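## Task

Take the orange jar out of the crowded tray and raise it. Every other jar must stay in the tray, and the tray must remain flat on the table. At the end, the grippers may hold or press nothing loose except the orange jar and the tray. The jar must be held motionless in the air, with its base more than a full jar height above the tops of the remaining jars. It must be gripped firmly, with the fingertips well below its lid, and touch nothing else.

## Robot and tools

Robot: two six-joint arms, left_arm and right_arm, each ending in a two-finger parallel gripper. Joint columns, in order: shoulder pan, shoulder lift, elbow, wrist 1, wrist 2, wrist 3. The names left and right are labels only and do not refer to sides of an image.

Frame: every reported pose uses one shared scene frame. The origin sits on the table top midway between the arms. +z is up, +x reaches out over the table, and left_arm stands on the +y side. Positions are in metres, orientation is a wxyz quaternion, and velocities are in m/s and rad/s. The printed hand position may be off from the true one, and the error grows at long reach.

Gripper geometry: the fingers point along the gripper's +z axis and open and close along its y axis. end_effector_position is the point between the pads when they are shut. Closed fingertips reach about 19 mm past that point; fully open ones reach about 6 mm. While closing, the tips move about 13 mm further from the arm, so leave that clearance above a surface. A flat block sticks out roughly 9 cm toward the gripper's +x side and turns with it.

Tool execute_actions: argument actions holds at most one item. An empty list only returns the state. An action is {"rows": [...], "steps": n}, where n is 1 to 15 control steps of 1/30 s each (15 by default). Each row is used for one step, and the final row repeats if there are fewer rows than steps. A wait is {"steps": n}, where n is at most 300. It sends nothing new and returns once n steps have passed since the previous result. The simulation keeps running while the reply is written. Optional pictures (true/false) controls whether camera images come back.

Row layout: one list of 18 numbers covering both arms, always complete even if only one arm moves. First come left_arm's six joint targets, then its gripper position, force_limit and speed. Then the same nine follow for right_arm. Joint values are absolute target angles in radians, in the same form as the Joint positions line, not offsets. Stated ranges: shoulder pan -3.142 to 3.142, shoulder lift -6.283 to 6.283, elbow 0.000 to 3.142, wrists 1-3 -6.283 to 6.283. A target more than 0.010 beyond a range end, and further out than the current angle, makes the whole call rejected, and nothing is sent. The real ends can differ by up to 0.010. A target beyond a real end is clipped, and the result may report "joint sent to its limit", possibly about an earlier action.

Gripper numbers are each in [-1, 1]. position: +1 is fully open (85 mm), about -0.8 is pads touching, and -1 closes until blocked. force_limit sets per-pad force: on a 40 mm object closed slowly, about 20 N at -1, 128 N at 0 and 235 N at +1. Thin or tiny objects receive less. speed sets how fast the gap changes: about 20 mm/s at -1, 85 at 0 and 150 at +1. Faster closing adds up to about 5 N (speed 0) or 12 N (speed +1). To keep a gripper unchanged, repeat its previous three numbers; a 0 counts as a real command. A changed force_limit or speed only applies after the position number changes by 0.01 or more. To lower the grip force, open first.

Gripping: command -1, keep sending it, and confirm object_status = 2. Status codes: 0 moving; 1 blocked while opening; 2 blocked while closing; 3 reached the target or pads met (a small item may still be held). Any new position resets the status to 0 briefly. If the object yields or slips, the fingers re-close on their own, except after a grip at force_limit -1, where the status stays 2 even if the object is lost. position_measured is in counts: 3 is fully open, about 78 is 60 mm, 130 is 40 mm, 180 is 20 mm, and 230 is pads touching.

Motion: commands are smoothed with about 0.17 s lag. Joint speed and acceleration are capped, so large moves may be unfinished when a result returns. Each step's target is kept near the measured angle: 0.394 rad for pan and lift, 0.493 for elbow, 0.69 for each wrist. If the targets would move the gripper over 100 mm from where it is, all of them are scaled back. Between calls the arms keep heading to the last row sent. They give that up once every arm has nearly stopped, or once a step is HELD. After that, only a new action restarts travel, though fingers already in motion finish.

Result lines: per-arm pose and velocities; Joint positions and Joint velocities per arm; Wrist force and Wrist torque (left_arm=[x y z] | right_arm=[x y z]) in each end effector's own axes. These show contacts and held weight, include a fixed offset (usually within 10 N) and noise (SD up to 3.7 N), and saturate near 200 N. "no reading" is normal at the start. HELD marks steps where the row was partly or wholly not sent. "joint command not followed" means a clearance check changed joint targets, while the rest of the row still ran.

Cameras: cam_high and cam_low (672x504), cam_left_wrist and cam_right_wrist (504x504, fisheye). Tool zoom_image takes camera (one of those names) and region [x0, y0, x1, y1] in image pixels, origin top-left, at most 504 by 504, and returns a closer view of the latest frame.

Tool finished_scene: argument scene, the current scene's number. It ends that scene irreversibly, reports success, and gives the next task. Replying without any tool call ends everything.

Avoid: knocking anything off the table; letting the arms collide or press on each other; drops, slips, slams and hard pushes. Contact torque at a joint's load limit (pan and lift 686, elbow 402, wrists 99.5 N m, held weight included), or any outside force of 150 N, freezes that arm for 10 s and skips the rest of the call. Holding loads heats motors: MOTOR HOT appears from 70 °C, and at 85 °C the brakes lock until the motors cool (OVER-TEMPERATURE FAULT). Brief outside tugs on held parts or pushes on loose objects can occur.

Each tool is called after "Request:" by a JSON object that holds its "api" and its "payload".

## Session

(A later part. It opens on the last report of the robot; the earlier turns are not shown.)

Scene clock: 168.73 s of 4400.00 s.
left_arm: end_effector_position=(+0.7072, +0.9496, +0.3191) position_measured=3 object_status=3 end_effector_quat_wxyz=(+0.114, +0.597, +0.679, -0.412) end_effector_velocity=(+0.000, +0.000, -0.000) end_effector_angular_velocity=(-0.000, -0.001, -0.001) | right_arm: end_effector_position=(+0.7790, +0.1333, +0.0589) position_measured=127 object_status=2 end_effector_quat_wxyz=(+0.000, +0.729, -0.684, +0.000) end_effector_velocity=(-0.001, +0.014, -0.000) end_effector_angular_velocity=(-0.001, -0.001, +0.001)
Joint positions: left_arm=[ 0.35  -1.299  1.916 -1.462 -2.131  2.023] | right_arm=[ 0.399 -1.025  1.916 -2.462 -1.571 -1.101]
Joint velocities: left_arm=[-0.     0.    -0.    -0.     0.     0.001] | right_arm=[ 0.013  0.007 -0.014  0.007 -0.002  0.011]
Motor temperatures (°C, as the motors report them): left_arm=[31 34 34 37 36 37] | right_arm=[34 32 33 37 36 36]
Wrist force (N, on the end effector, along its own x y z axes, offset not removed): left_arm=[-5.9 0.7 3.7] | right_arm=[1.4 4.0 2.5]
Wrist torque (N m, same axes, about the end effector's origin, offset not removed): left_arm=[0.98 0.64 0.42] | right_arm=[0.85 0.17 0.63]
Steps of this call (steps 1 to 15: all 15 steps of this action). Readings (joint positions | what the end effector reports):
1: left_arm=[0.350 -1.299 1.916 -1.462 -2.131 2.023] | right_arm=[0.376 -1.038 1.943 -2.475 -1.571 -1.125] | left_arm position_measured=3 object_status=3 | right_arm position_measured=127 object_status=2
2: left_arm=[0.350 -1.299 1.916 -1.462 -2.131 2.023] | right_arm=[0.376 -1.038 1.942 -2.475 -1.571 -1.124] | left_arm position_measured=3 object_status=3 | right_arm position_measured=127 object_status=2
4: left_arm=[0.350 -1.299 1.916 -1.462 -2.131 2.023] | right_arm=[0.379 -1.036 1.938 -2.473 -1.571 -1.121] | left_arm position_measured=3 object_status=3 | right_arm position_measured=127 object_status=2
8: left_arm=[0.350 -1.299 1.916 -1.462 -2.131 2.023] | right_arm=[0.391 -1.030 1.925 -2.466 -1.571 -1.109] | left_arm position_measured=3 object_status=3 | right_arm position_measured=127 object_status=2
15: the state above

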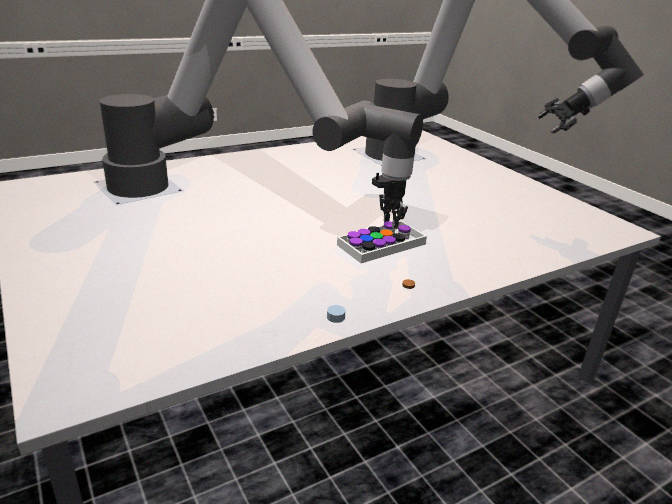

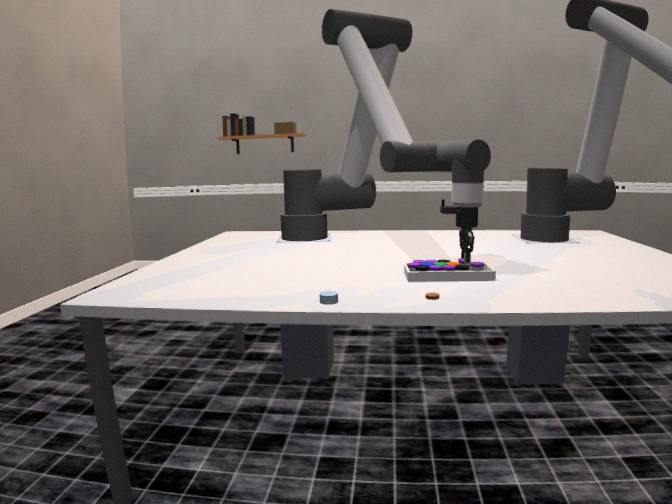

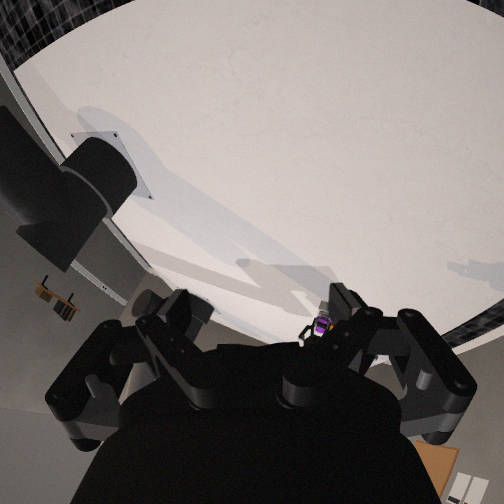

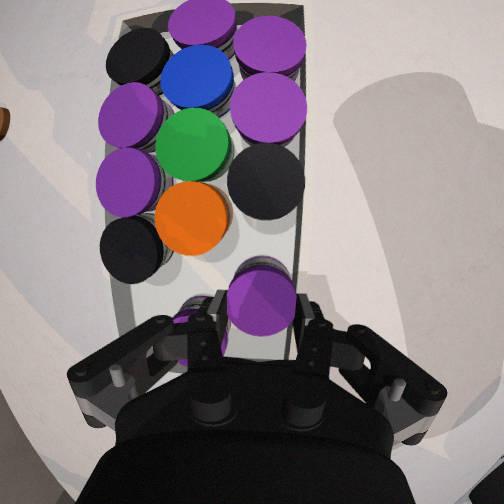

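Request:
{"api": "execute_actions", "payload": {"actions": [{"rows":[[0.35,-1.299,1.916,-1.462,-2.131,2.023,1,0,0,0.4011,-1.0212,1.9151,-2.4647,-1.571,-1.0992,-1,-0.6,-1]],"steps":10}], "pictures": false}}

Request:
{"api": "execute_actions", "payload": {"actions": [{"rows":[[0.35,-1.299,1.916,-1.462,-2.131,2.023,1,0,0,0.4011,-1.0212,1.9151,-2.4647,-1.571,-1.0992,0.16,-0.6,0]],"steps":7}], "pictures": false}}

Request:
{"api": "execute_actions", "payload": {"actions": [{"rows":[[0.35,-1.299,1.916,-1.462,-2.131,2.023,1,0,0,0.4011,-1.0385,1.9099,-2.4422,-1.571,-1.0992,0.16,-0.6,0]],"steps":10}], "pictures": false}}

Request:
{"api": "execute_actions", "payload": {"actions": [{"rows":[[0.35,-1.299,1.916,-1.462,-2.131,2.023,1,0,0,0.382,-1.0224,1.8813,-2.4297,-1.571,-1.1183,0.16,-0.6,0],[0.35,-1.299,1.916,-1.462,-2.131,2.023,1,0,0,0.382,-1.0224,1.8813,-2.4297,-1.571,-1.1183,0.16,-0.6,0],[0.35,-1.299,1.916,-1.462,-2.131,2.023,1,0,0,0.3628,-1.0062,1.8527,-2.4173,-1.571,-1.1375,0.16,-0.6,0],[0.35,-1.299,1.916,-1.462,-2.131,2.023,1,0,0,0.3628,-1.0062,1.8527,-2.4173,-1.571,-1.1375,0.16,-0.6,0],[0.35,-1.299,1.916,-1.462,-2.131,2.023,1,0,0,0.3437,-0.9901,1.8241,-2.4048,-1.571,-1.1566,0.16,-0.6,0]],"steps":15}], "pictures": false}}

Request:
{"api": "execute_actions", "payload": {"actions": [{"steps":12}]}}

Scene clock: 177.77 s of 4400.00 s.
left_arm: end_effector_position=(+0.7072, +0.9496, +0.3191) position_measured=3 object_status=3 end_effector_quat_wxyz=(+0.114, +0.597, +0.679, -0.412) end_effector_velocity=(+0.000, +0.000, -0.000) end_effector_angular_velocity=(-0.000, +0.000, +0.000) | right_arm: end_effector_position=(+0.7789, +0.1352, +0.0563) position_measured=127 object_status=2 end_effector_quat_wxyz=(+0.000, +0.729, -0.684, +0.000) end_effector_velocity=(-0.000, -0.000, -0.004) end_effector_angular_velocity=(+0.000, -0.000, +0.001)
Joint positions: left_arm=[ 0.35  -1.299  1.916 -1.462 -2.131  2.023] | right_arm=[ 0.401 -1.022  1.915 -2.464 -1.571 -1.099]
Joint velocities: left_arm=[ 0.     0.001 -0.    -0.    -0.    -0.   ] | right_arm=[-0.     0.003  0.002 -0.005 -0.    -0.001]
Motor temperatures (°C, as the motors report them): left_arm=[31 34 34 37 36 37] | right_arm=[34 32 33 37 36 36]
Wrist force (N, on the end effector, along its own x y z axes, offset not removed): left_arm=[-8.7 4.3 3.5] | right_arm=[2.1 3.0 2.7]
Wrist torque (N m, same axes, about the end effector's origin, offset not removed): left_arm=[1.60 1.21 0.43] | right_arm=[0.71 0.04 0.70]
Steps of this call (steps 1 to 15: the robot went on to your last target; steps 16 to 90: nothing new was sent; then 5.70 s passed at rest; steps 91 to 100: all 10 steps of this action). Readings (joint positions | what the end effector reports):
91: left_arm=[0.350 -1.299 1.916 -1.462 -2.131 2.023] | right_arm=[0.401 -1.024 1.914 -2.461 -1.571 -1.099] | left_arm position_measured=3 object_status=3 | right_arm position_measured=127 object_status=2
92: left_arm=[0.350 -1.299 1.916 -1.462 -2.131 2.023] | right_arm=[0.401 -1.024 1.914 -2.461 -1.571 -1.099] | left_arm position_measured=3 object_status=3 | right_arm position_measured=127 object_status=2
94: left_arm=[0.350 -1.299 1.916 -1.462 -2.131 2.023] | right_arm=[0.401 -1.023 1.914 -2.462 -1.571 -1.099] | left_arm position_measured=3 object_status=3 | right_arm position_measured=127 object_status=2
98: left_arm=[0.350 -1.299 1.916 -1.462 -2.131 2.023] | right_arm=[0.401 -1.022 1.915 -2.464 -1.571 -1.099] | left_arm position_measured=3 object_status=3 | right_arm position_measured=127 object_status=2
100: the state above

Scene clock: 178.00 s of 4400.00 s.
left_arm: end_effector_position=(+0.7072, +0.9496, +0.3191) position_measured=3 object_status=3 end_effector_quat_wxyz=(+0.114, +0.597, +0.679, -0.412) end_effector_velocity=(-0.000, -0.001, +0.000) end_effector_angular_velocity=(+0.001, +0.001, -0.001) | right_arm: end_effector_position=(+0.7789, +0.1352, +0.0559) position_measured=110 object_status=0 end_effector_quat_wxyz=(+0.000, +0.729, -0.684, +0.000) end_effector_velocity=(-0.001, -0.000, -0.001) end_effector_angular_velocity=(+0.001, +0.001, -0.000)
Joint positions: left_arm=[ 0.35  -1.299  1.916 -1.462 -2.131  2.023] | right_arm=[ 0.401 -1.021  1.915 -2.465 -1.571 -1.099]
Joint velocities: left_arm=[-0.001 -0.     0.     0.     0.001 -0.001] | right_arm=[-0.     0.     0.002 -0.001  0.001  0.   ]
Motor temperatures (°C, as the motors report them): left_arm=[31 34 34 37 36 37] | right_arm=[34 32 33 37 36 36]
Wrist force (N, on the end effector, along its own x y z axes, offset not removed): left_arm=[-10.7 3.5 4.6] | right_arm=[-0.3 -0.9 3.4]
Wrist torque (N m, same axes, about the end effector's origin, offset not removed): left_arm=[1.39 1.78 0.21] | right_arm=[-0.08 0.53 0.65]
Steps of this call (steps 1 to 7: all 7 steps of this action). Readings (joint positions | what the end effector reports):
1: left_arm=[0.350 -1.299 1.916 -1.462 -2.131 2.023] | right_arm=[0.401 -1.021 1.915 -2.464 -1.571 -1.099] | left_arm position_measured=3 object_status=3 | right_arm position_measured=127 object_status=0
2: left_arm=[0.350 -1.299 1.916 -1.462 -2.131 2.023] | right_arm=[0.401 -1.021 1.915 -2.464 -1.571 -1.099] | left_arm position_measured=3 object_status=3 | right_arm position_measured=127 object_status=0
4: left_arm=[0.350 -1.299 1.916 -1.462 -2.131 2.023] | right_arm=[0.401 -1.021 1.915 -2.465 -1.571 -1.099] | left_arm position_measured=3 object_status=3 | right_arm position_measured=120 object_status=0
7: the state above

Scene clock: 178.33 s of 4400.00 s.
left_arm: end_effector_position=(+0.7072, +0.9496, +0.3191) position_measured=3 object_status=3 end_effector_quat_wxyz=(+0.114, +0.597, +0.679, -0.412) end_effector_velocity=(+0.000, +0.000, -0.000) end_effector_angular_velocity=(+0.000, +0.000, +0.001) | right_arm: end_effector_position=(+0.7787, +0.1351, +0.0715) position_measured=109 object_status=3 end_effector_quat_wxyz=(+0.000, +0.729, -0.684, +0.000) end_effector_velocity=(-0.001, +0.000, +0.018) end_effector_angular_velocity=(+0.001, +0.001, +0.002)
Joint positions: left_arm=[ 0.35  -1.299  1.916 -1.462 -2.131  2.023] | right_arm=[ 0.401 -1.036  1.911 -2.445 -1.571 -1.099]
Joint velocities: left_arm=[ 0.  0. -0. -0. -0. -0.] | right_arm=[ 0.    -0.017 -0.005  0.023  0.001 -0.002]
Motor temperatures (°C, as the motors report them): left_arm=[31 34 34 37 36 37] | right_arm=[34 32 33 37 36 36]
Wrist force (N, on the end effector, along its own x y z axes, offset not removed): left_arm=[-12.4 9.5 0.7] | right_arm=[0.5 1.7 -2.0]
Wrist torque (N m, same axes, about the end effector's origin, offset not removed): left_arm=[2.57 2.03 0.40] | right_arm=[0.50 0.42 0.61]
Steps of this call (steps 1 to 10: all 10 steps of this action). Readings (joint positions | what the end effector reports):
1: left_arm=[0.350 -1.299 1.916 -1.462 -2.131 2.023] | right_arm=[0.401 -1.021 1.915 -2.465 -1.571 -1.099] | left_arm position_measured=3 object_status=3 | right_arm position_measured=110 object_status=0
2: left_arm=[0.350 -1.299 1.916 -1.462 -2.131 2.023] | right_arm=[0.401 -1.022 1.915 -2.464 -1.571 -1.099] | left_arm position_measured=3 object_status=3 | right_arm position_measured=109 object_status=0
4: left_arm=[0.350 -1.299 1.916 -1.462 -2.131 2.023] | right_arm=[0.401 -1.028 1.913 -2.456 -1.571 -1.099] | left_arm position_measured=3 object_status=3 | right_arm position_measured=109 object_status=0
8: left_arm=[0.350 -1.299 1.916 -1.462 -2.131 2.023] | right_arm=[0.401 -1.035 1.911 -2.447 -1.571 -1.099] | left_arm position_measured=3 object_status=3 | right_arm position_measured=109 object_status=0
10: the state above

Scene clock: 178.83 s of 4400.00 s.
left_arm: end_effector_position=(+0.7072, +0.9496, +0.3191) position_measured=3 object_status=3 end_effector_quat_wxyz=(+0.114, +0.597, +0.679, -0.412) end_effector_velocity=(-0.000, +0.000, -0.001) end_effector_angular_velocity=(-0.000, +0.001, -0.000) | right_arm: end_effector_position=(+0.8625, +0.1146, +0.0700) position_measured=109 object_status=3 end_effector_quat_wxyz=(+0.000, +0.729, -0.684, +0.000) end_effector_velocity=(+0.045, -0.012, -0.001) end_effector_angular_velocity=(+0.001, -0.002, -0.000)
Joint positions: left_arm=[ 0.35  -1.299  1.916 -1.462 -2.131  2.023] | right_arm=[ 0.347 -0.993  1.83  -2.407 -1.571 -1.153]
Joint velocities: left_arm=[ 0.     0.001  0.    -0.     0.     0.   ] | right_arm=[-0.029  0.024 -0.044  0.018  0.    -0.029]
Motor temperatures (°C, as the motors report them): left_arm=[31 34 34 37 36 37] | right_arm=[34 32 33 37 36 36]
Wrist force (N, on the end effector, along its own x y z axes, offset not removed): left_arm=[-6.5 2.0 -0.4] | right_arm=[-0.5 1.7 2.0]
Wrist torque (N m, same axes, about the end effector's origin, offset not removed): left_arm=[1.15 0.97 0.27] | right_arm=[0.44 0.54 0.52]
Steps of this call (steps 1 to 15: all 15 steps of this action). Readings (joint positions | what the end effector reports):
1: left_arm=[0.350 -1.299 1.916 -1.462 -2.131 2.023] | right_arm=[0.401 -1.037 1.910 -2.444 -1.571 -1.099] | left_arm position_measured=3 object_status=3 | right_arm position_measured=109 object_status=3
2: left_arm=[0.350 -1.299 1.916 -1.462 -2.131 2.023] | right_arm=[0.400 -1.036 1.909 -2.443 -1.571 -1.100] | left_arm position_measured=3 object_status=3 | right_arm position_measured=109 object_status=3
4: left_arm=[0.350 -1.299 1.916 -1.462 -2.131 2.023] | right_arm=[0.393 -1.031 1.898 -2.437 -1.571 -1.108] | left_arm position_measured=3 object_status=3 | right_arm position_measured=109 object_status=3
8: left_arm=[0.350 -1.299 1.916 -1.462 -2.131 2.023] | right_arm=[0.367 -1.009 1.859 -2.420 -1.571 -1.134] | left_arm position_measured=3 object_status=3 | right_arm position_measured=109 object_status=3
15: the state above

Scene clock: 179.23 s of 4400.00 s.
left_arm: end_effector_position=(+0.7072, +0.9496, +0.3191) position_measured=3 object_status=3 end_effector_quat_wxyz=(+0.114, +0.597, +0.679, -0.412) end_effector_velocity=(+0.000, +0.001, +0.001) end_effector_angular_velocity=(+0.001, -0.001, +0.001) | right_arm: end_effector_position=(+0.8679, +0.1130, +0.0699) position_measured=109 object_status=3 end_effector_quat_wxyz=(+0.000, +0.729, -0.684, +0.000) end_effector_velocity=(+0.003, -0.001, +0.000) end_effector_angular_velocity=(-0.001, -0.001, +0.001)
Joint positions: left_arm=[ 0.35  -1.299  1.916 -1.462 -2.131  2.023] | right_arm=[ 0.344 -0.99   1.824 -2.405 -1.571 -1.156]
Joint velocities: left_arm=[ 0.001 -0.    -0.001 -0.    -0.    -0.   ] | right_arm=[-0.001  0.001 -0.003  0.001 -0.001 -0.003]
Motor temperatures (°C, as the motors report them): left_arm=[31 34 34 37 36 37] | right_arm=[34 32 33 37 36 36]
Wrist force (N, on the end effector, along its own x y z axes, offset not removed): left_arm=[-10.8 -1.8 2.6] | right_arm=[-0.3 4.1 -0.3]
Wrist torque (N m, same axes, about the end effector's origin, offset not removed): left_arm=[0.31 1.77 0.27] | right_arm=[0.88 0.52 0.54]
Steps of this call (steps 1 to 12: the robot went on to your last target). Readings (joint positions | what the end effector reports):
1: left_arm=[0.350 -1.299 1.916 -1.462 -2.131 2.023] | right_arm=[0.347 -0.992 1.828 -2.407 -1.571 -1.154] | left_arm position_measured=3 object_status=3 | right_arm position_measured=109 object_status=3
2: left_arm=[0.350 -1.299 1.916 -1.462 -2.131 2.023] | right_arm=[0.346 -0.992 1.827 -2.406 -1.571 -1.154] | left_arm position_measured=3 object_status=3 | right_arm position_measured=109 object_status=3
4: left_arm=[0.350 -1.299 1.916 -1.462 -2.131 2.023] | right_arm=[0.345 -0.991 1.826 -2.406 -1.571 -1.155] | left_arm position_measured=3 object_status=3 | right_arm position_measured=109 object_status=3
8: left_arm=[0.350 -1.299 1.916 -1.462 -2.131 2.023] | right_arm=[0.344 -0.990 1.825 -2.405 -1.571 -1.156] | left_arm position_measured=3 object_status=3 | right_arm position_measured=109 object_status=3
12: the state above

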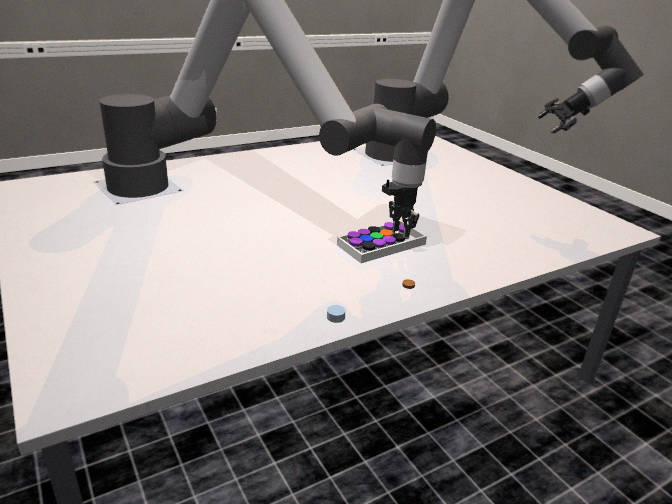

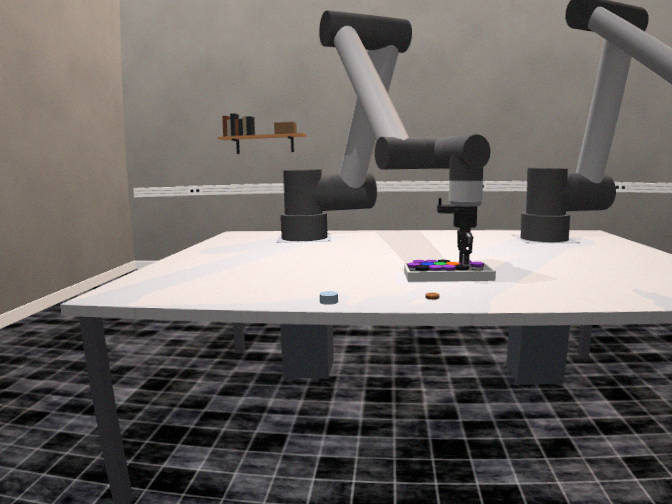

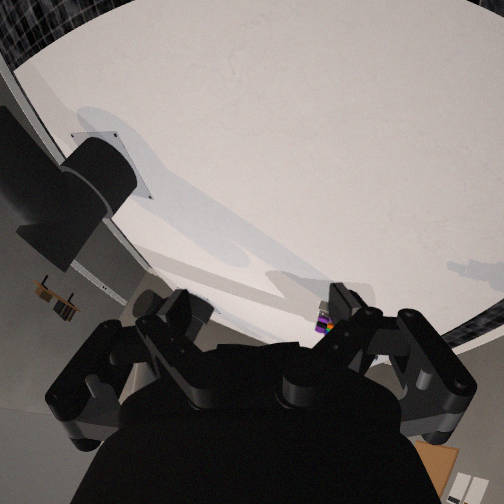

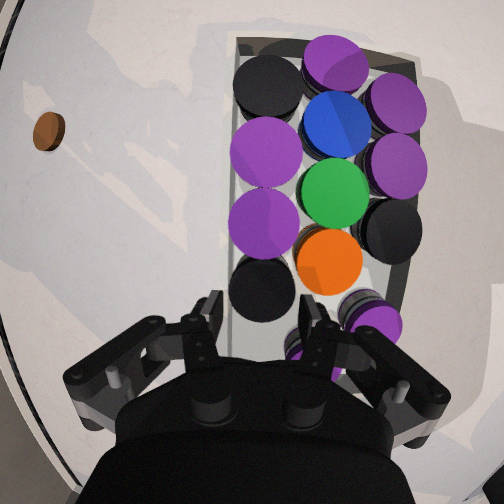

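Request:
{"api": "execute_actions", "payload": {"actions": [{"rows":[[0.35,-1.299,1.916,-1.462,-2.131,2.023,1,0,0,0.3437,-0.9767,1.8283,-2.4224,-1.571,-1.1566,0.16,-0.6,0]],"steps":12}], "pictures": false}}

Request:
{"api": "execute_actions", "payload": {"actions": [{"rows":[[0.35,-1.299,1.916,-1.462,-2.131,2.023,1,0,0,0.3413,-0.9781,1.831,-2.4237,-1.571,-1.159,-1,-0.6,-1]],"steps":15}], "pictures": false}}

Request:
{"api": "execute_actions", "payload": {"actions": [{"steps":6}], "pictures": false}}

Request:
{"api": "execute_actions", "payload": {"actions": [{"rows":[[0.35,-1.299,1.916,-1.462,-2.131,2.023,1,0,0,0.3413,-0.9817,1.8299,-2.419,-1.571,-1.159,-1,-0.6,-1]],"steps":10}], "pictures": false}}

Request:
{"api": "execute_actions", "payload": {"actions": [{"rows":[[0.35,-1.299,1.916,-1.462,-2.131,2.023,1,0,0,0.3494,-0.9771,1.8207,-2.4144,-1.571,-1.1509,-1,-0.6,-1],[0.35,-1.299,1.916,-1.462,-2.131,2.023,1,0,0,0.3494,-0.9771,1.8207,-2.4144,-1.571,-1.1509,-1,-0.6,-1],[0.35,-1.299,1.916,-1.462,-2.131,2.023,1,0,0,0.3575,-0.9726,1.8116,-2.4098,-1.571,-1.1428,-1,-0.6,-1],[0.35,-1.299,1.916,-1.462,-2.131,2.023,1,0,0,0.3575,-0.9726,1.8116,-2.4098,-1.571,-1.1428,-1,-0.6,-1],[0.35,-1.299,1.916,-1.462,-2.131,2.023,1,0,0,0.3656,-0.968,1.8024,-2.4052,-1.571,-1.1347,-1,-0.6,-1]],"steps":15}], "pictures": false}}

Request:
{"api": "execute_actions", "payload": {"actions": [{"rows":[[0.35,-1.299,1.916,-1.462,-2.131,2.023,1,0,0,0.3656,-0.9653,1.8032,-2.4087,-1.571,-1.1347,-1,-0.6,-1]],"steps":10}], "pictures": false}}

Request:
{"api": "execute_actions", "payload": {"actions": [{"rows":[[0.35,-1.299,1.916,-1.462,-2.131,2.023,1,0,0,0.3656,-0.9653,1.8032,-2.4087,-1.571,-1.1347,0.16,-0.6,0]],"steps":7}], "pictures": false}}

Request:
{"api": "execute_actions", "payload": {"actions": [{"rows":[[0.35,-1.299,1.916,-1.462,-2.131,2.023,1,0,0,0.3656,-0.9803,1.7985,-2.389,-1.571,-1.1347,0.16,-0.6,0]],"steps":10}], "pictures": false}}

Request:
{"api": "execute_actions", "payload": {"actions": [{"rows":[[0.35,-1.299,1.916,-1.462,-2.131,2.023,1,0,0,0.358,-0.9965,1.8321,-2.4064,-1.571,-1.1423,0.16,-0.6,0],[0.35,-1.299,1.916,-1.462,-2.131,2.023,1,0,0,0.358,-0.9965,1.8321,-2.4064,-1.571,-1.1423,0.16,-0.6,0],[0.35,-1.299,1.916,-1.462,-2.131,2.023,1,0,0,0.3505,-1.0127,1.8658,-2.4239,-1.571,-1.1498,0.16,-0.6,0],[0.35,-1.299,1.916,-1.462,-2.131,2.023,1,0,0,0.3505,-1.0127,1.8658,-2.4239,-1.571,-1.1498,0.16,-0.6,0],[0.35,-1.299,1.916,-1.462,-2.131,2.023,1,0,0,0.3429,-1.0289,1.8994,-2.4413,-1.571,-1.1574,0.16,-0.6,0]],"steps":15}], "pictures": false}}

Request:
{"api": "execute_actions", "payload": {"actions": [{"steps":12}]}}

Request:
{"api": "zoom_image", "payload": {"camera": "cam_high", "region": [350, 190, 450, 265]}}

Scene clock: 207.03 s of 4400.00 s.
left_arm: end_effector_position=(+0.7072, +0.9496, +0.3191) position_measured=3 object_status=3 end_effector_quat_wxyz=(+0.114, +0.597, +0.679, -0.412) end_effector_velocity=(-0.000, -0.000, +0.000) end_effector_angular_velocity=(+0.000, +0.001, +0.000) | right_arm: end_effector_position=(+0.8683, +0.1130, +0.0560) position_measured=109 object_status=3 end_effector_quat_wxyz=(+0.000, +0.729, -0.684, +0.000) end_effector_velocity=(-0.000, -0.000, -0.009) end_effector_angular_velocity=(-0.001, -0.001, +0.001)
Joint positions: left_arm=[ 0.35  -1.299  1.916 -1.462 -2.131  2.023] | right_arm=[ 0.344 -0.978  1.828 -2.421 -1.571 -1.157]
Joint velocities: left_arm=[-0. -0. -0.  0. -0. -0.] | right_arm=[ 0.     0.008  0.003 -0.011 -0.001 -0.   ]
Motor temperatures (°C, as the motors report them): left_arm=[31 34 34 37 36 37] | right_arm=[34 32 33 37 36 36]
Wrist force (N, on the end effector, along its own x y z axes, offset not removed): left_arm=[-9.1 7.8 2.3] | right_arm=[1.1 1.9 3.9]
Wrist torque (N m, same axes, about the end effector's origin, offset not removed): left_arm=[2.24 1.28 0.41] | right_arm=[0.50 0.11 0.57]
Steps of this call (steps 1 to 15: the robot went on to your last target; steps 16 to 90: nothing new was sent; then 24.40 s passed at rest; steps 91 to 102: all 12 steps of this action). Readings (joint positions | what the end effector reports):
91: left_arm=[0.350 -1.299 1.916 -1.462 -2.131 2.023] | right_arm=[0.344 -0.990 1.824 -2.405 -1.571 -1.157] | left_arm position_measured=3 object_status=3 | right_arm position_measured=109 object_status=3
92: left_arm=[0.350 -1.299 1.916 -1.462 -2.131 2.023] | right_arm=[0.344 -0.989 1.824 -2.406 -1.571 -1.157] | left_arm position_measured=3 object_status=3 | right_arm position_measured=109 object_status=3
94: left_arm=[0.350 -1.299 1.916 -1.462 -2.131 2.023] | right_arm=[0.344 -0.985 1.826 -2.411 -1.571 -1.157] | left_arm position_measured=3 object_status=3 | right_arm position_measured=109 object_status=3
98: left_arm=[0.350 -1.299 1.916 -1.462 -2.131 2.023] | right_arm=[0.344 -0.980 1.827 -2.418 -1.571 -1.157] | left_arm position_measured=3 object_status=3 | right_arm position_measured=109 object_status=3
102: the state above

Scene clock: 207.53 s of 4400.00 s.
left_arm: end_effector_position=(+0.7072, +0.9496, +0.3191) position_measured=3 object_status=3 end_effector_quat_wxyz=(+0.114, +0.597, +0.679, -0.412) end_effector_velocity=(-0.001, +0.000, -0.000) end_effector_angular_velocity=(+0.000, +0.000, +0.000) | right_arm: end_effector_position=(+0.8684, +0.1102, +0.0550) position_measured=126 object_status=0 end_effector_quat_wxyz=(-0.000, +0.729, -0.684, +0.000) end_effector_velocity=(-0.000, -0.001, +0.000) end_effector_angular_velocity=(+0.001, -0.000, -0.002)
Joint positions: left_arm=[ 0.35  -1.299  1.916 -1.462 -2.131  2.023] | right_arm=[ 0.341 -0.978  1.831 -2.424 -1.571 -1.159]
Joint velocities: left_arm=[ 0.    -0.     0.001 -0.     0.     0.   ] | right_arm=[-0.001 -0.001  0.001 -0.001  0.001  0.002]
Motor temperatures (°C, as the motors report them): left_arm=[31 34 34 37 36 37] | right_arm=[34 32 33 37 36 36]
Wrist force (N, on the end effector, along its own x y z axes, offset not removed): left_arm=[-13.0 3.2 5.5] | right_arm=[-9.4 8.0 -18.3]
Wrist torque (N m, same axes, about the end effector's origin, offset not removed): left_arm=[1.33 2.22 0.31] | right_arm=[0.32 0.94 0.66]
Steps of this call (steps 1 to 15: all 15 steps of this action). Readings (joint positions | what the end effector reports):
1: left_arm=[0.350 -1.299 1.916 -1.462 -2.131 2.023] | right_arm=[0.344 -0.977 1.828 -2.421 -1.571 -1.157] | left_arm position_measured=3 object_status=3 | right_arm position_measured=109 object_status=0
2: left_arm=[0.350 -1.299 1.916 -1.462 -2.131 2.023] | right_arm=[0.344 -0.977 1.828 -2.422 -1.571 -1.157] | left_arm position_measured=3 object_status=3 | right_arm position_measured=109 object_status=0
4: left_arm=[0.350 -1.299 1.916 -1.462 -2.131 2.023] | right_arm=[0.343 -0.977 1.829 -2.422 -1.571 -1.158] | left_arm position_measured=3 object_status=3 | right_arm position_measured=110 object_status=0
8: left_arm=[0.350 -1.299 1.916 -1.462 -2.131 2.023] | right_arm=[0.342 -0.978 1.830 -2.423 -1.571 -1.158] | left_arm position_measured=3 object_status=3 | right_arm position_measured=117 object_status=0
15: the state above

Scene clock: 207.73 s of 4400.00 s.
left_arm: end_effector_position=(+0.7072, +0.9496, +0.3191) position_measured=3 object_status=3 end_effector_quat_wxyz=(+0.114, +0.597, +0.679, -0.412) end_effector_velocity=(-0.001, -0.000, -0.001) end_effector_angular_velocity=(-0.001, +0.001, +0.000) | right_arm: end_effector_position=(+0.8684, +0.1101, +0.0550) position_measured=127 object_status=2 end_effector_quat_wxyz=(-0.000, +0.729, -0.684, +0.000) end_effector_velocity=(+0.001, +0.001, +0.001) end_effector_angular_velocity=(+0.002, -0.001, +0.001)
Joint positions: left_arm=[ 0.35  -1.299  1.916 -1.462 -2.131  2.023] | right_arm=[ 0.341 -0.978  1.831 -2.424 -1.571 -1.159]
Joint velocities: left_arm=[ 0.     0.     0.001 -0.    -0.     0.   ] | right_arm=[-0.    -0.    -0.001 -0.001  0.001 -0.001]
Motor temperatures (°C, as the motors report them): left_arm=[31 34 34 37 36 37] | right_arm=[34 32 33 37 36 36]
Wrist force (N, on the end effector, along its own x y z axes, offset not removed): left_arm=[-6.3 4.9 3.8] | right_arm=[-5.7 5.7 -18.9]
Wrist torque (N m, same axes, about the end effector's origin, offset not removed): left_arm=[1.54 0.94 0.26] | right_arm=[0.14 -0.11 0.53]
Steps of this call (steps 1 to 6: the robot went on to your last target). Readings (joint positions | what the end effector reports):
1: left_arm=[0.350 -1.299 1.916 -1.462 -2.131 2.023] | right_arm=[0.341 -0.978 1.831 -2.424 -1.571 -1.159] | left_arm position_measured=3 object_status=3 | right_arm position_measured=127 object_status=0
2: left_arm=[0.350 -1.299 1.916 -1.462 -2.131 2.023] | right_arm=[0.341 -0.978 1.831 -2.424 -1.571 -1.159] | left_arm position_measured=3 object_status=3 | right_arm position_measured=127 object_status=0
4: left_arm=[0.350 -1.299 1.916 -1.462 -2.131 2.023] | right_arm=[0.341 -0.978 1.831 -2.424 -1.571 -1.159] | left_arm position_measured=3 object_status=3 | right_arm position_measured=127 object_status=0
6: the state above

Scene clock: 208.07 s of 4400.00 s.
left_arm: end_effector_position=(+0.7072, +0.9496, +0.3191) position_measured=3 object_status=3 end_effector_quat_wxyz=(+0.114, +0.597, +0.679, -0.412) end_effector_velocity=(+0.000, +0.000, -0.000) end_effector_angular_velocity=(-0.000, +0.001, +0.001) | right_arm: end_effector_position=(+0.8682, +0.1099, +0.0582) position_measured=127 object_status=2 end_effector_quat_wxyz=(+0.000, +0.729, -0.684, +0.000) end_effector_velocity=(+0.000, +0.000, +0.004) end_effector_angular_velocity=(-0.000, +0.000, -0.000)
Joint positions: left_arm=[ 0.35  -1.299  1.916 -1.462 -2.131  2.023] | right_arm=[ 0.341 -0.981  1.83  -2.42  -1.571 -1.159]
Joint velocities: left_arm=[ 0.     0.    -0.    -0.    -0.    -0.001] | right_arm=[ 0.    -0.004 -0.002  0.006 -0.     0.   ]
Motor temperatures (°C, as the motors report them): left_arm=[31 34 34 37 36 37] | right_arm=[34 32 33 37 36 36]
Wrist force (N, on the end effector, along its own x y z axes, offset not removed): left_arm=[-14.5 7.3 2.4] | right_arm=[1.0 1.6 2.6]
Wrist torque (N m, same axes, about the end effector's origin, offset not removed): left_arm=[2.14 2.38 0.24] | right_arm=[0.42 0.08 0.55]
Steps of this call (steps 1 to 10: all 10 steps of this action). Readings (joint positions | what the end effector reports):
1: left_arm=[0.350 -1.299 1.916 -1.462 -2.131 2.023] | right_arm=[0.341 -0.978 1.831 -2.424 -1.571 -1.159] | left_arm position_measured=3 object_status=3 | right_arm position_measured=127 object_status=2
2: left_arm=[0.350 -1.299 1.916 -1.462 -2.131 2.023] | right_arm=[0.341 -0.978 1.831 -2.424 -1.571 -1.159] | left_arm position_measured=3 object_status=3 | right_arm position_measured=127 object_status=2
4: left_arm=[0.350 -1.299 1.916 -1.462 -2.131 2.023] | right_arm=[0.341 -0.979 1.831 -2.422 -1.571 -1.159] | left_arm position_measured=3 object_status=3 | right_arm position_measured=127 object_status=2
8: left_arm=[0.350 -1.299 1.916 -1.462 -2.131 2.023] | right_arm=[0.341 -0.981 1.830 -2.420 -1.571 -1.159] | left_arm position_measured=3 object_status=3 | right_arm position_measured=127 object_status=2
10: the state above

Scene clock: 208.57 s of 4400.00 s.
left_arm: end_effector_position=(+0.7072, +0.9496, +0.3191) position_measured=3 object_status=3 end_effector_quat_wxyz=(+0.114, +0.597, +0.679, -0.412) end_effector_velocity=(-0.000, -0.000, -0.001) end_effector_angular_velocity=(-0.000, +0.001, -0.001) | right_arm: end_effector_position=(+0.8666, +0.1381, +0.0591) position_measured=127 object_status=2 end_effector_quat_wxyz=(-0.000, +0.729, -0.684, +0.000) end_effector_velocity=(-0.003, +0.014, -0.001) end_effector_angular_velocity=(-0.002, +0.003, +0.002)
Joint positions: left_arm=[ 0.35  -1.299  1.916 -1.462 -2.131  2.023] | right_arm=[ 0.364 -0.969  1.804 -2.406 -1.571 -1.136]
Joint velocities: left_arm=[-0.     0.001  0.001 -0.     0.     0.   ] | right_arm=[ 0.012  0.007 -0.012  0.008 -0.     0.01 ]
Motor temperatures (°C, as the motors report them): left_arm=[31 34 34 37 36 37] | right_arm=[34 32 33 37 36 36]
Wrist force (N, on the end effector, along its own x y z axes, offset not removed): left_arm=[-10.4 5.5 4.0] | right_arm=[-4.1 2.5 1.1]
Wrist torque (N m, same axes, about the end effector's origin, offset not removed): left_arm=[1.83 1.62 0.36] | right_arm=[0.63 1.26 0.51]
Steps of this call (steps 1 to 15: all 15 steps of this action). Readings (joint positions | what the end effector reports):
1: left_arm=[0.350 -1.299 1.916 -1.462 -2.131 2.023] | right_arm=[0.341 -0.981 1.830 -2.419 -1.571 -1.159] | left_arm position_measured=3 object_status=3 | right_arm position_measured=127 object_status=2
2: left_arm=[0.350 -1.299 1.916 -1.462 -2.131 2.023] | right_arm=[0.342 -0.981 1.830 -2.419 -1.571 -1.159] | left_arm position_measured=3 object_status=3 | right_arm position_measured=127 object_status=2
4: left_arm=[0.350 -1.299 1.916 -1.462 -2.131 2.023] | right_arm=[0.345 -0.979 1.826 -2.417 -1.571 -1.155] | left_arm position_measured=3 object_status=3 | right_arm position_measured=127 object_status=2
8: left_arm=[0.350 -1.299 1.916 -1.462 -2.131 2.023] | right_arm=[0.356 -0.973 1.813 -2.411 -1.571 -1.144] | left_arm position_measured=3 object_status=3 | right_arm position_measured=127 object_status=2
15: the state above

Scene clock: 208.90 s of 4400.00 s.
left_arm: end_effector_position=(+0.7072, +0.9496, +0.3191) position_measured=3 object_status=3 end_effector_quat_wxyz=(+0.114, +0.597, +0.679, -0.412) end_effector_velocity=(-0.002, +0.000, -0.000) end_effector_angular_velocity=(+0.000, +0.001, +0.000) | right_arm: end_effector_position=(+0.8664, +0.1398, +0.0564) position_measured=127 object_status=2 end_effector_quat_wxyz=(+0.000, +0.729, -0.684, +0.000) end_effector_velocity=(+0.000, +0.001, -0.003) end_effector_angular_velocity=(+0.000, -0.001, -0.000)
Joint positions: left_arm=[ 0.35  -1.299  1.916 -1.462 -2.131  2.023] | right_arm=[ 0.365 -0.966  1.803 -2.408 -1.571 -1.135]
Joint velocities: left_arm=[ 0.001 -0.001  0.002  0.     0.001 -0.   ] | right_arm=[ 0.001  0.003 -0.001 -0.004 -0.     0.001]
Motor temperatures (°C, as the motors report them): left_arm=[31 34 34 37 36 37] | right_arm=[34 32 33 37 36 36]
Wrist force (N, on the end effector, along its own x y z axes, offset not removed): left_arm=[-7.4 3.3 0.4] | right_arm=[0.8 1.0 1.7]
Wrist torque (N m, same axes, about the end effector's origin, offset not removed): left_arm=[1.30 1.00 0.28] | right_arm=[0.34 0.37 0.63]
Steps of this call (steps 1 to 10: all 10 steps of this action). Readings (joint positions | what the end effector reports):
1: left_arm=[0.350 -1.299 1.916 -1.462 -2.131 2.023] | right_arm=[0.364 -0.969 1.804 -2.406 -1.571 -1.136] | left_arm position_measured=3 object_status=3 | right_arm position_measured=127 object_status=2
2: left_arm=[0.350 -1.299 1.916 -1.462 -2.131 2.023] | right_arm=[0.365 -0.968 1.803 -2.406 -1.571 -1.136] | left_arm position_measured=3 object_status=3 | right_arm position_measured=127 object_status=2
4: left_arm=[0.350 -1.299 1.916 -1.462 -2.131 2.023] | right_arm=[0.365 -0.967 1.803 -2.407 -1.571 -1.135] | left_arm position_measured=3 object_status=3 | right_arm position_measured=127 object_status=2
8: left_arm=[0.350 -1.299 1.916 -1.462 -2.131 2.023] | right_arm=[0.365 -0.966 1.803 -2.408 -1.571 -1.135] | left_arm position_measured=3 object_status=3 | right_arm position_measured=127 object_status=2
10: the state above

Scene clock: 209.13 s of 4400.00 s.
left_arm: end_effector_position=(+0.7072, +0.9496, +0.3191) position_measured=3 object_status=3 end_effector_quat_wxyz=(+0.114, +0.597, +0.679, -0.412) end_effector_velocity=(-0.002, -0.000, -0.002) end_effector_angular_velocity=(-0.001, +0.002, +0.000) | right_arm: end_effector_position=(+0.8665, +0.1400, +0.0561) position_measured=110 object_status=0 end_effector_quat_wxyz=(+0.000, +0.729, -0.684, +0.000) end_effector_velocity=(-0.000, +0.000, -0.001) end_effector_angular_velocity=(+0.000, -0.000, -0.001)
Joint positions: left_arm=[ 0.35  -1.299  1.916 -1.462 -2.131  2.023] | right_arm=[ 0.366 -0.965  1.803 -2.409 -1.571 -1.135]
Joint velocities: left_arm=[0.    0.    0.002 0.    0.    0.   ] | right_arm=[ 0.     0.001  0.    -0.001 -0.     0.001]
Motor temperatures (°C, as the motors report them): left_arm=[31 34 34 37 36 37] | right_arm=[34 32 33 37 36 36]
Wrist force (N, on the end effector, along its own x y z axes, offset not removed): left_arm=[-10.1 3.7 4.5] | right_arm=[-2.4 1.6 0.3]
Wrist torque (N m, same axes, about the end effector's origin, offset not removed): left_arm=[1.44 1.58 0.29] | right_arm=[0.40 0.91 0.59]
Steps of this call (steps 1 to 7: all 7 steps of this action). Readings (joint positions | what the end effector reports):
1: left_arm=[0.350 -1.299 1.916 -1.462 -2.131 2.023] | right_arm=[0.366 -0.966 1.803 -2.408 -1.571 -1.135] | left_arm position_measured=3 object_status=3 | right_arm position_measured=127 object_status=0
2: left_arm=[0.350 -1.299 1.916 -1.462 -2.131 2.023] | right_arm=[0.366 -0.966 1.803 -2.408 -1.571 -1.135] | left_arm position_measured=3 object_status=3 | right_arm position_measured=127 object_status=0
4: left_arm=[0.350 -1.299 1.916 -1.462 -2.131 2.023] | right_arm=[0.366 -0.965 1.803 -2.409 -1.571 -1.135] | left_arm position_measured=3 object_status=3 | right_arm position_measured=120 object_status=0
7: the state above

Scene clock: 209.47 s of 4400.00 s.
left_arm: end_effector_position=(+0.7072, +0.9496, +0.3191) position_measured=3 object_status=3 end_effector_quat_wxyz=(+0.114, +0.597, +0.679, -0.412) end_effector_velocity=(+0.001, +0.000, +0.001) end_effector_angular_velocity=(+0.000, -0.001, +0.000) | right_arm: end_effector_position=(+0.8664, +0.1400, +0.0708) position_measured=109 object_status=3 end_effector_quat_wxyz=(+0.000, +0.729, -0.684, +0.000) end_effector_velocity=(-0.001, -0.001, +0.016) end_effector_angular_velocity=(-0.002, +0.000, +0.001)
Joint positions: left_arm=[ 0.35  -1.299  1.916 -1.462 -2.131  2.023] | right_arm=[ 0.366 -0.978  1.799 -2.392 -1.571 -1.135]
Joint velocities: left_arm=[ 0.    -0.    -0.001  0.    -0.     0.   ] | right_arm=[ 0.    -0.015 -0.004  0.02  -0.001 -0.001]
Motor temperatures (°C, as the motors report them): left_arm=[31 34 34 37 36 37] | right_arm=[34 32 33 37 36 36]
Wrist force (N, on the end effector, along its own x y z axes, offset not removed): left_arm=[-7.4 3.0 2.1] | right_arm=[0.4 2.4 1.4]
Wrist torque (N m, same axes, about the end effector's origin, offset not removed): left_arm=[1.21 1.08 0.56] | right_arm=[0.49 0.39 0.54]
Steps of this call (steps 1 to 10: all 10 steps of this action). Readings (joint positions | what the end effector reports):
1: left_arm=[0.350 -1.299 1.916 -1.462 -2.131 2.023] | right_arm=[0.366 -0.965 1.803 -2.409 -1.571 -1.135] | left_arm position_measured=3 object_status=3 | right_arm position_measured=110 object_status=0
2: left_arm=[0.350 -1.299 1.916 -1.462 -2.131 2.023] | right_arm=[0.366 -0.966 1.803 -2.408 -1.571 -1.135] | left_arm position_measured=3 object_status=3 | right_arm position_measured=109 object_status=0
4: left_arm=[0.350 -1.299 1.916 -1.462 -2.131 2.023] | right_arm=[0.366 -0.971 1.801 -2.401 -1.571 -1.135] | left_arm position_measured=3 object_status=3 | right_arm position_measured=109 object_status=0
8: left_arm=[0.350 -1.299 1.916 -1.462 -2.131 2.023] | right_arm=[0.366 -0.977 1.799 -2.393 -1.571 -1.135] | left_arm position_measured=3 object_status=3 | right_arm position_measured=109 object_status=0
10: the state above

Scene clock: 209.97 s of 4400.00 s.
left_arm: end_effector_position=(+0.7072, +0.9496, +0.3191) position_measured=3 object_status=3 end_effector_quat_wxyz=(+0.114, +0.597, +0.679, -0.412) end_effector_velocity=(-0.000, -0.001, -0.001) end_effector_angular_velocity=(-0.000, +0.001, -0.001) | right_arm: end_effector_position=(+0.8285, +0.0932, +0.0704) position_measured=109 object_status=3 end_effector_quat_wxyz=(-0.000, +0.729, -0.684, +0.000) end_effector_velocity=(-0.021, -0.025, -0.001) end_effector_angular_velocity=(-0.002, -0.001, -0.000)
Joint positions: left_arm=[ 0.35  -1.299  1.916 -1.462 -2.131  2.023] | right_arm=[ 0.344 -1.026  1.893 -2.438 -1.571 -1.156]
Joint velocities: left_arm=[-0.001  0.     0.001  0.     0.     0.   ] | right_arm=[-0.011 -0.024  0.05  -0.025 -0.002 -0.011]
Motor temperatures (°C, as the motors report them): left_arm=[31 34 34 37 36 37] | right_arm=[34 32 33 37 36 36]
Wrist force (N, on the end effector, along its own x y z axes, offset not removed): left_arm=[-8.4 0.8 0.3] | right_arm=[0.0 3.0 0.9]
Wrist torque (N m, same axes, about the end effector's origin, offset not removed): left_arm=[0.80 1.34 0.41] | right_arm=[0.62 0.51 0.59]
Steps of this call (steps 1 to 15: all 15 steps of this action). Readings (joint positions | what the end effector reports):
1: left_arm=[0.350 -1.299 1.916 -1.462 -2.131 2.023] | right_arm=[0.366 -0.979 1.799 -2.391 -1.571 -1.135] | left_arm position_measured=3 object_status=3 | right_arm position_measured=109 object_status=3
2: left_arm=[0.350 -1.299 1.916 -1.462 -2.131 2.023] | right_arm=[0.365 -0.980 1.800 -2.391 -1.571 -1.135] | left_arm position_measured=3 object_status=3 | right_arm position_measured=109 object_status=3
4: left_arm=[0.350 -1.299 1.916 -1.462 -2.131 2.023] | right_arm=[0.362 -0.987 1.813 -2.397 -1.571 -1.138] | left_arm position_measured=3 object_status=3 | right_arm position_measured=109 object_status=3
8: left_arm=[0.350 -1.299 1.916 -1.462 -2.131 2.023] | right_arm=[0.352 -1.009 1.859 -2.421 -1.571 -1.148] | left_arm position_measured=3 object_status=3 | right_arm position_measured=109 object_status=3
15: the state above

Scene clock: 210.37 s of 4400.00 s.
left_arm: end_effector_position=(+0.7072, +0.9496, +0.3191) position_measured=3 object_status=3 end_effector_quat_wxyz=(+0.114, +0.597, +0.679, -0.412) end_effector_velocity=(+0.000, +0.001, -0.000) end_effector_angular_velocity=(+0.000, -0.000, +0.001) | right_arm: end_effector_position=(+0.8259, +0.0902, +0.0701) position_measured=109 object_status=3 end_effector_quat_wxyz=(+0.000, +0.729, -0.684, +0.000) end_effector_velocity=(-0.002, -0.001, -0.001) end_effector_angular_velocity=(+0.002, +0.001, +0.000)
Joint positions: left_arm=[ 0.35  -1.299  1.916 -1.462 -2.131  2.023] | right_arm=[ 0.343 -1.029  1.899 -2.441 -1.571 -1.157]
Joint velocities: left_arm=[ 0.001  0.    -0.    -0.    -0.    -0.   ] | right_arm=[-0.001 -0.001  0.003 -0.002  0.002 -0.001]
Motor temperatures (°C, as the motors report them): left_arm=[31 34 34 37 36 37] | right_arm=[34 32 33 37 36 36]
Wrist force (N, on the end effector, along its own x y z axes, offset not removed): left_arm=[-8.5 6.1 -4.0] | right_arm=[1.2 1.0 2.1]
Wrist torque (N m, same axes, about the end effector's origin, offset not removed): left_arm=[1.92 1.40 0.31] | right_arm=[0.13 0.26 0.51]
Steps of this call (steps 1 to 12: the robot went on to your last target). Readings (joint positions | what the end effector reports):
1: left_arm=[0.350 -1.299 1.916 -1.462 -2.131 2.023] | right_arm=[0.344 -1.027 1.894 -2.439 -1.571 -1.156] | left_arm position_measured=3 object_status=3 | right_arm position_measured=109 object_status=3
2: left_arm=[0.350 -1.299 1.916 -1.462 -2.131 2.023] | right_arm=[0.344 -1.027 1.896 -2.439 -1.571 -1.157] | left_arm position_measured=3 object_status=3 | right_arm position_measured=109 object_status=3
4: left_arm=[0.350 -1.299 1.916 -1.462 -2.131 2.023] | right_arm=[0.343 -1.028 1.897 -2.440 -1.571 -1.157] | left_arm position_measured=3 object_status=3 | right_arm position_measured=109 object_status=3
8: left_arm=[0.350 -1.299 1.916 -1.462 -2.131 2.023] | right_arm=[0.343 -1.029 1.899 -2.441 -1.571 -1.157] | left_arm position_measured=3 object_status=3 | right_arm position_measured=109 object_status=3
12: the state above

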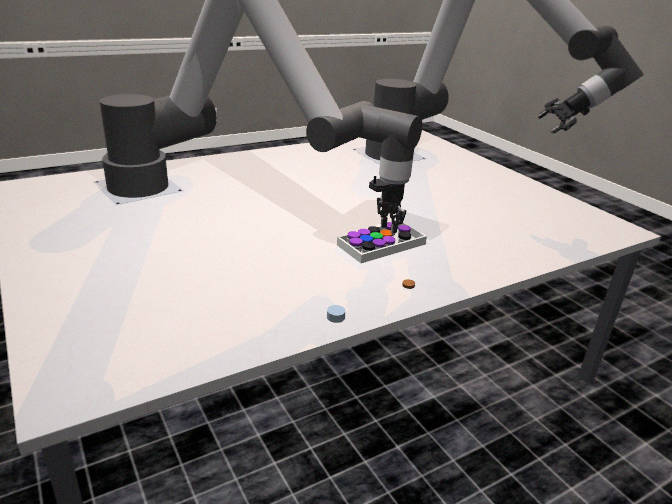

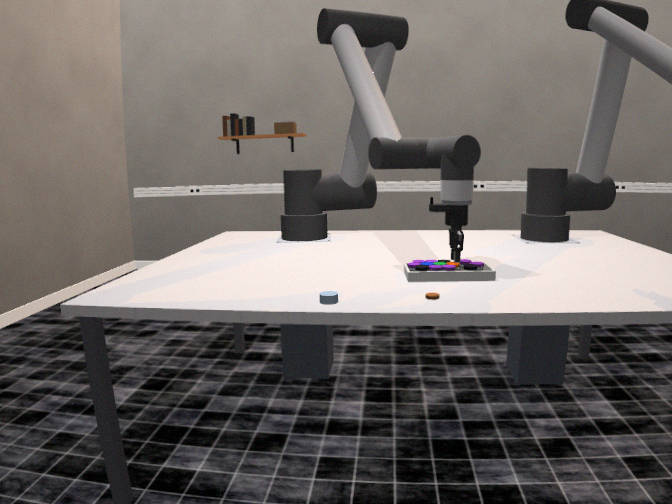

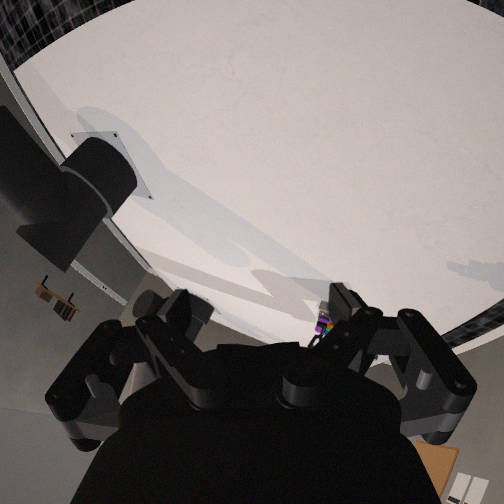

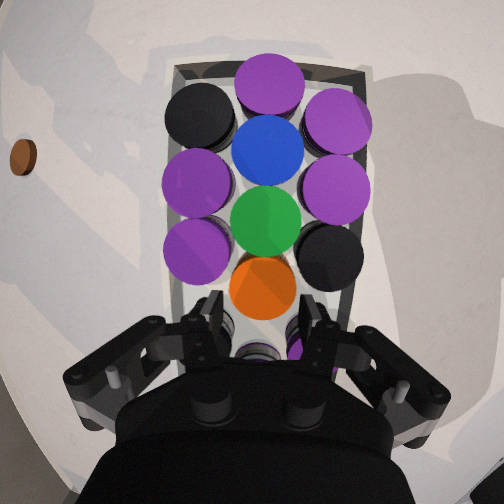

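Region (350, 190, 450, 265) of cam_high's 672x504 image, scaled by 5.040, with more detail than that image has; it fills the top 378 rows of this view, and the rest is white.

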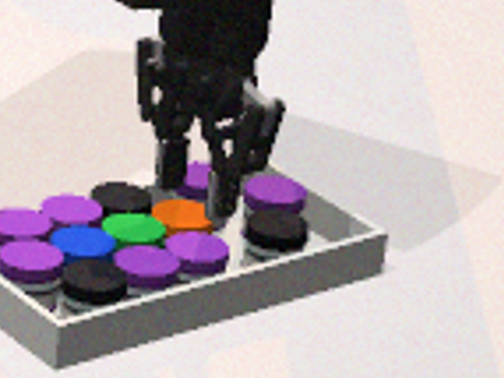

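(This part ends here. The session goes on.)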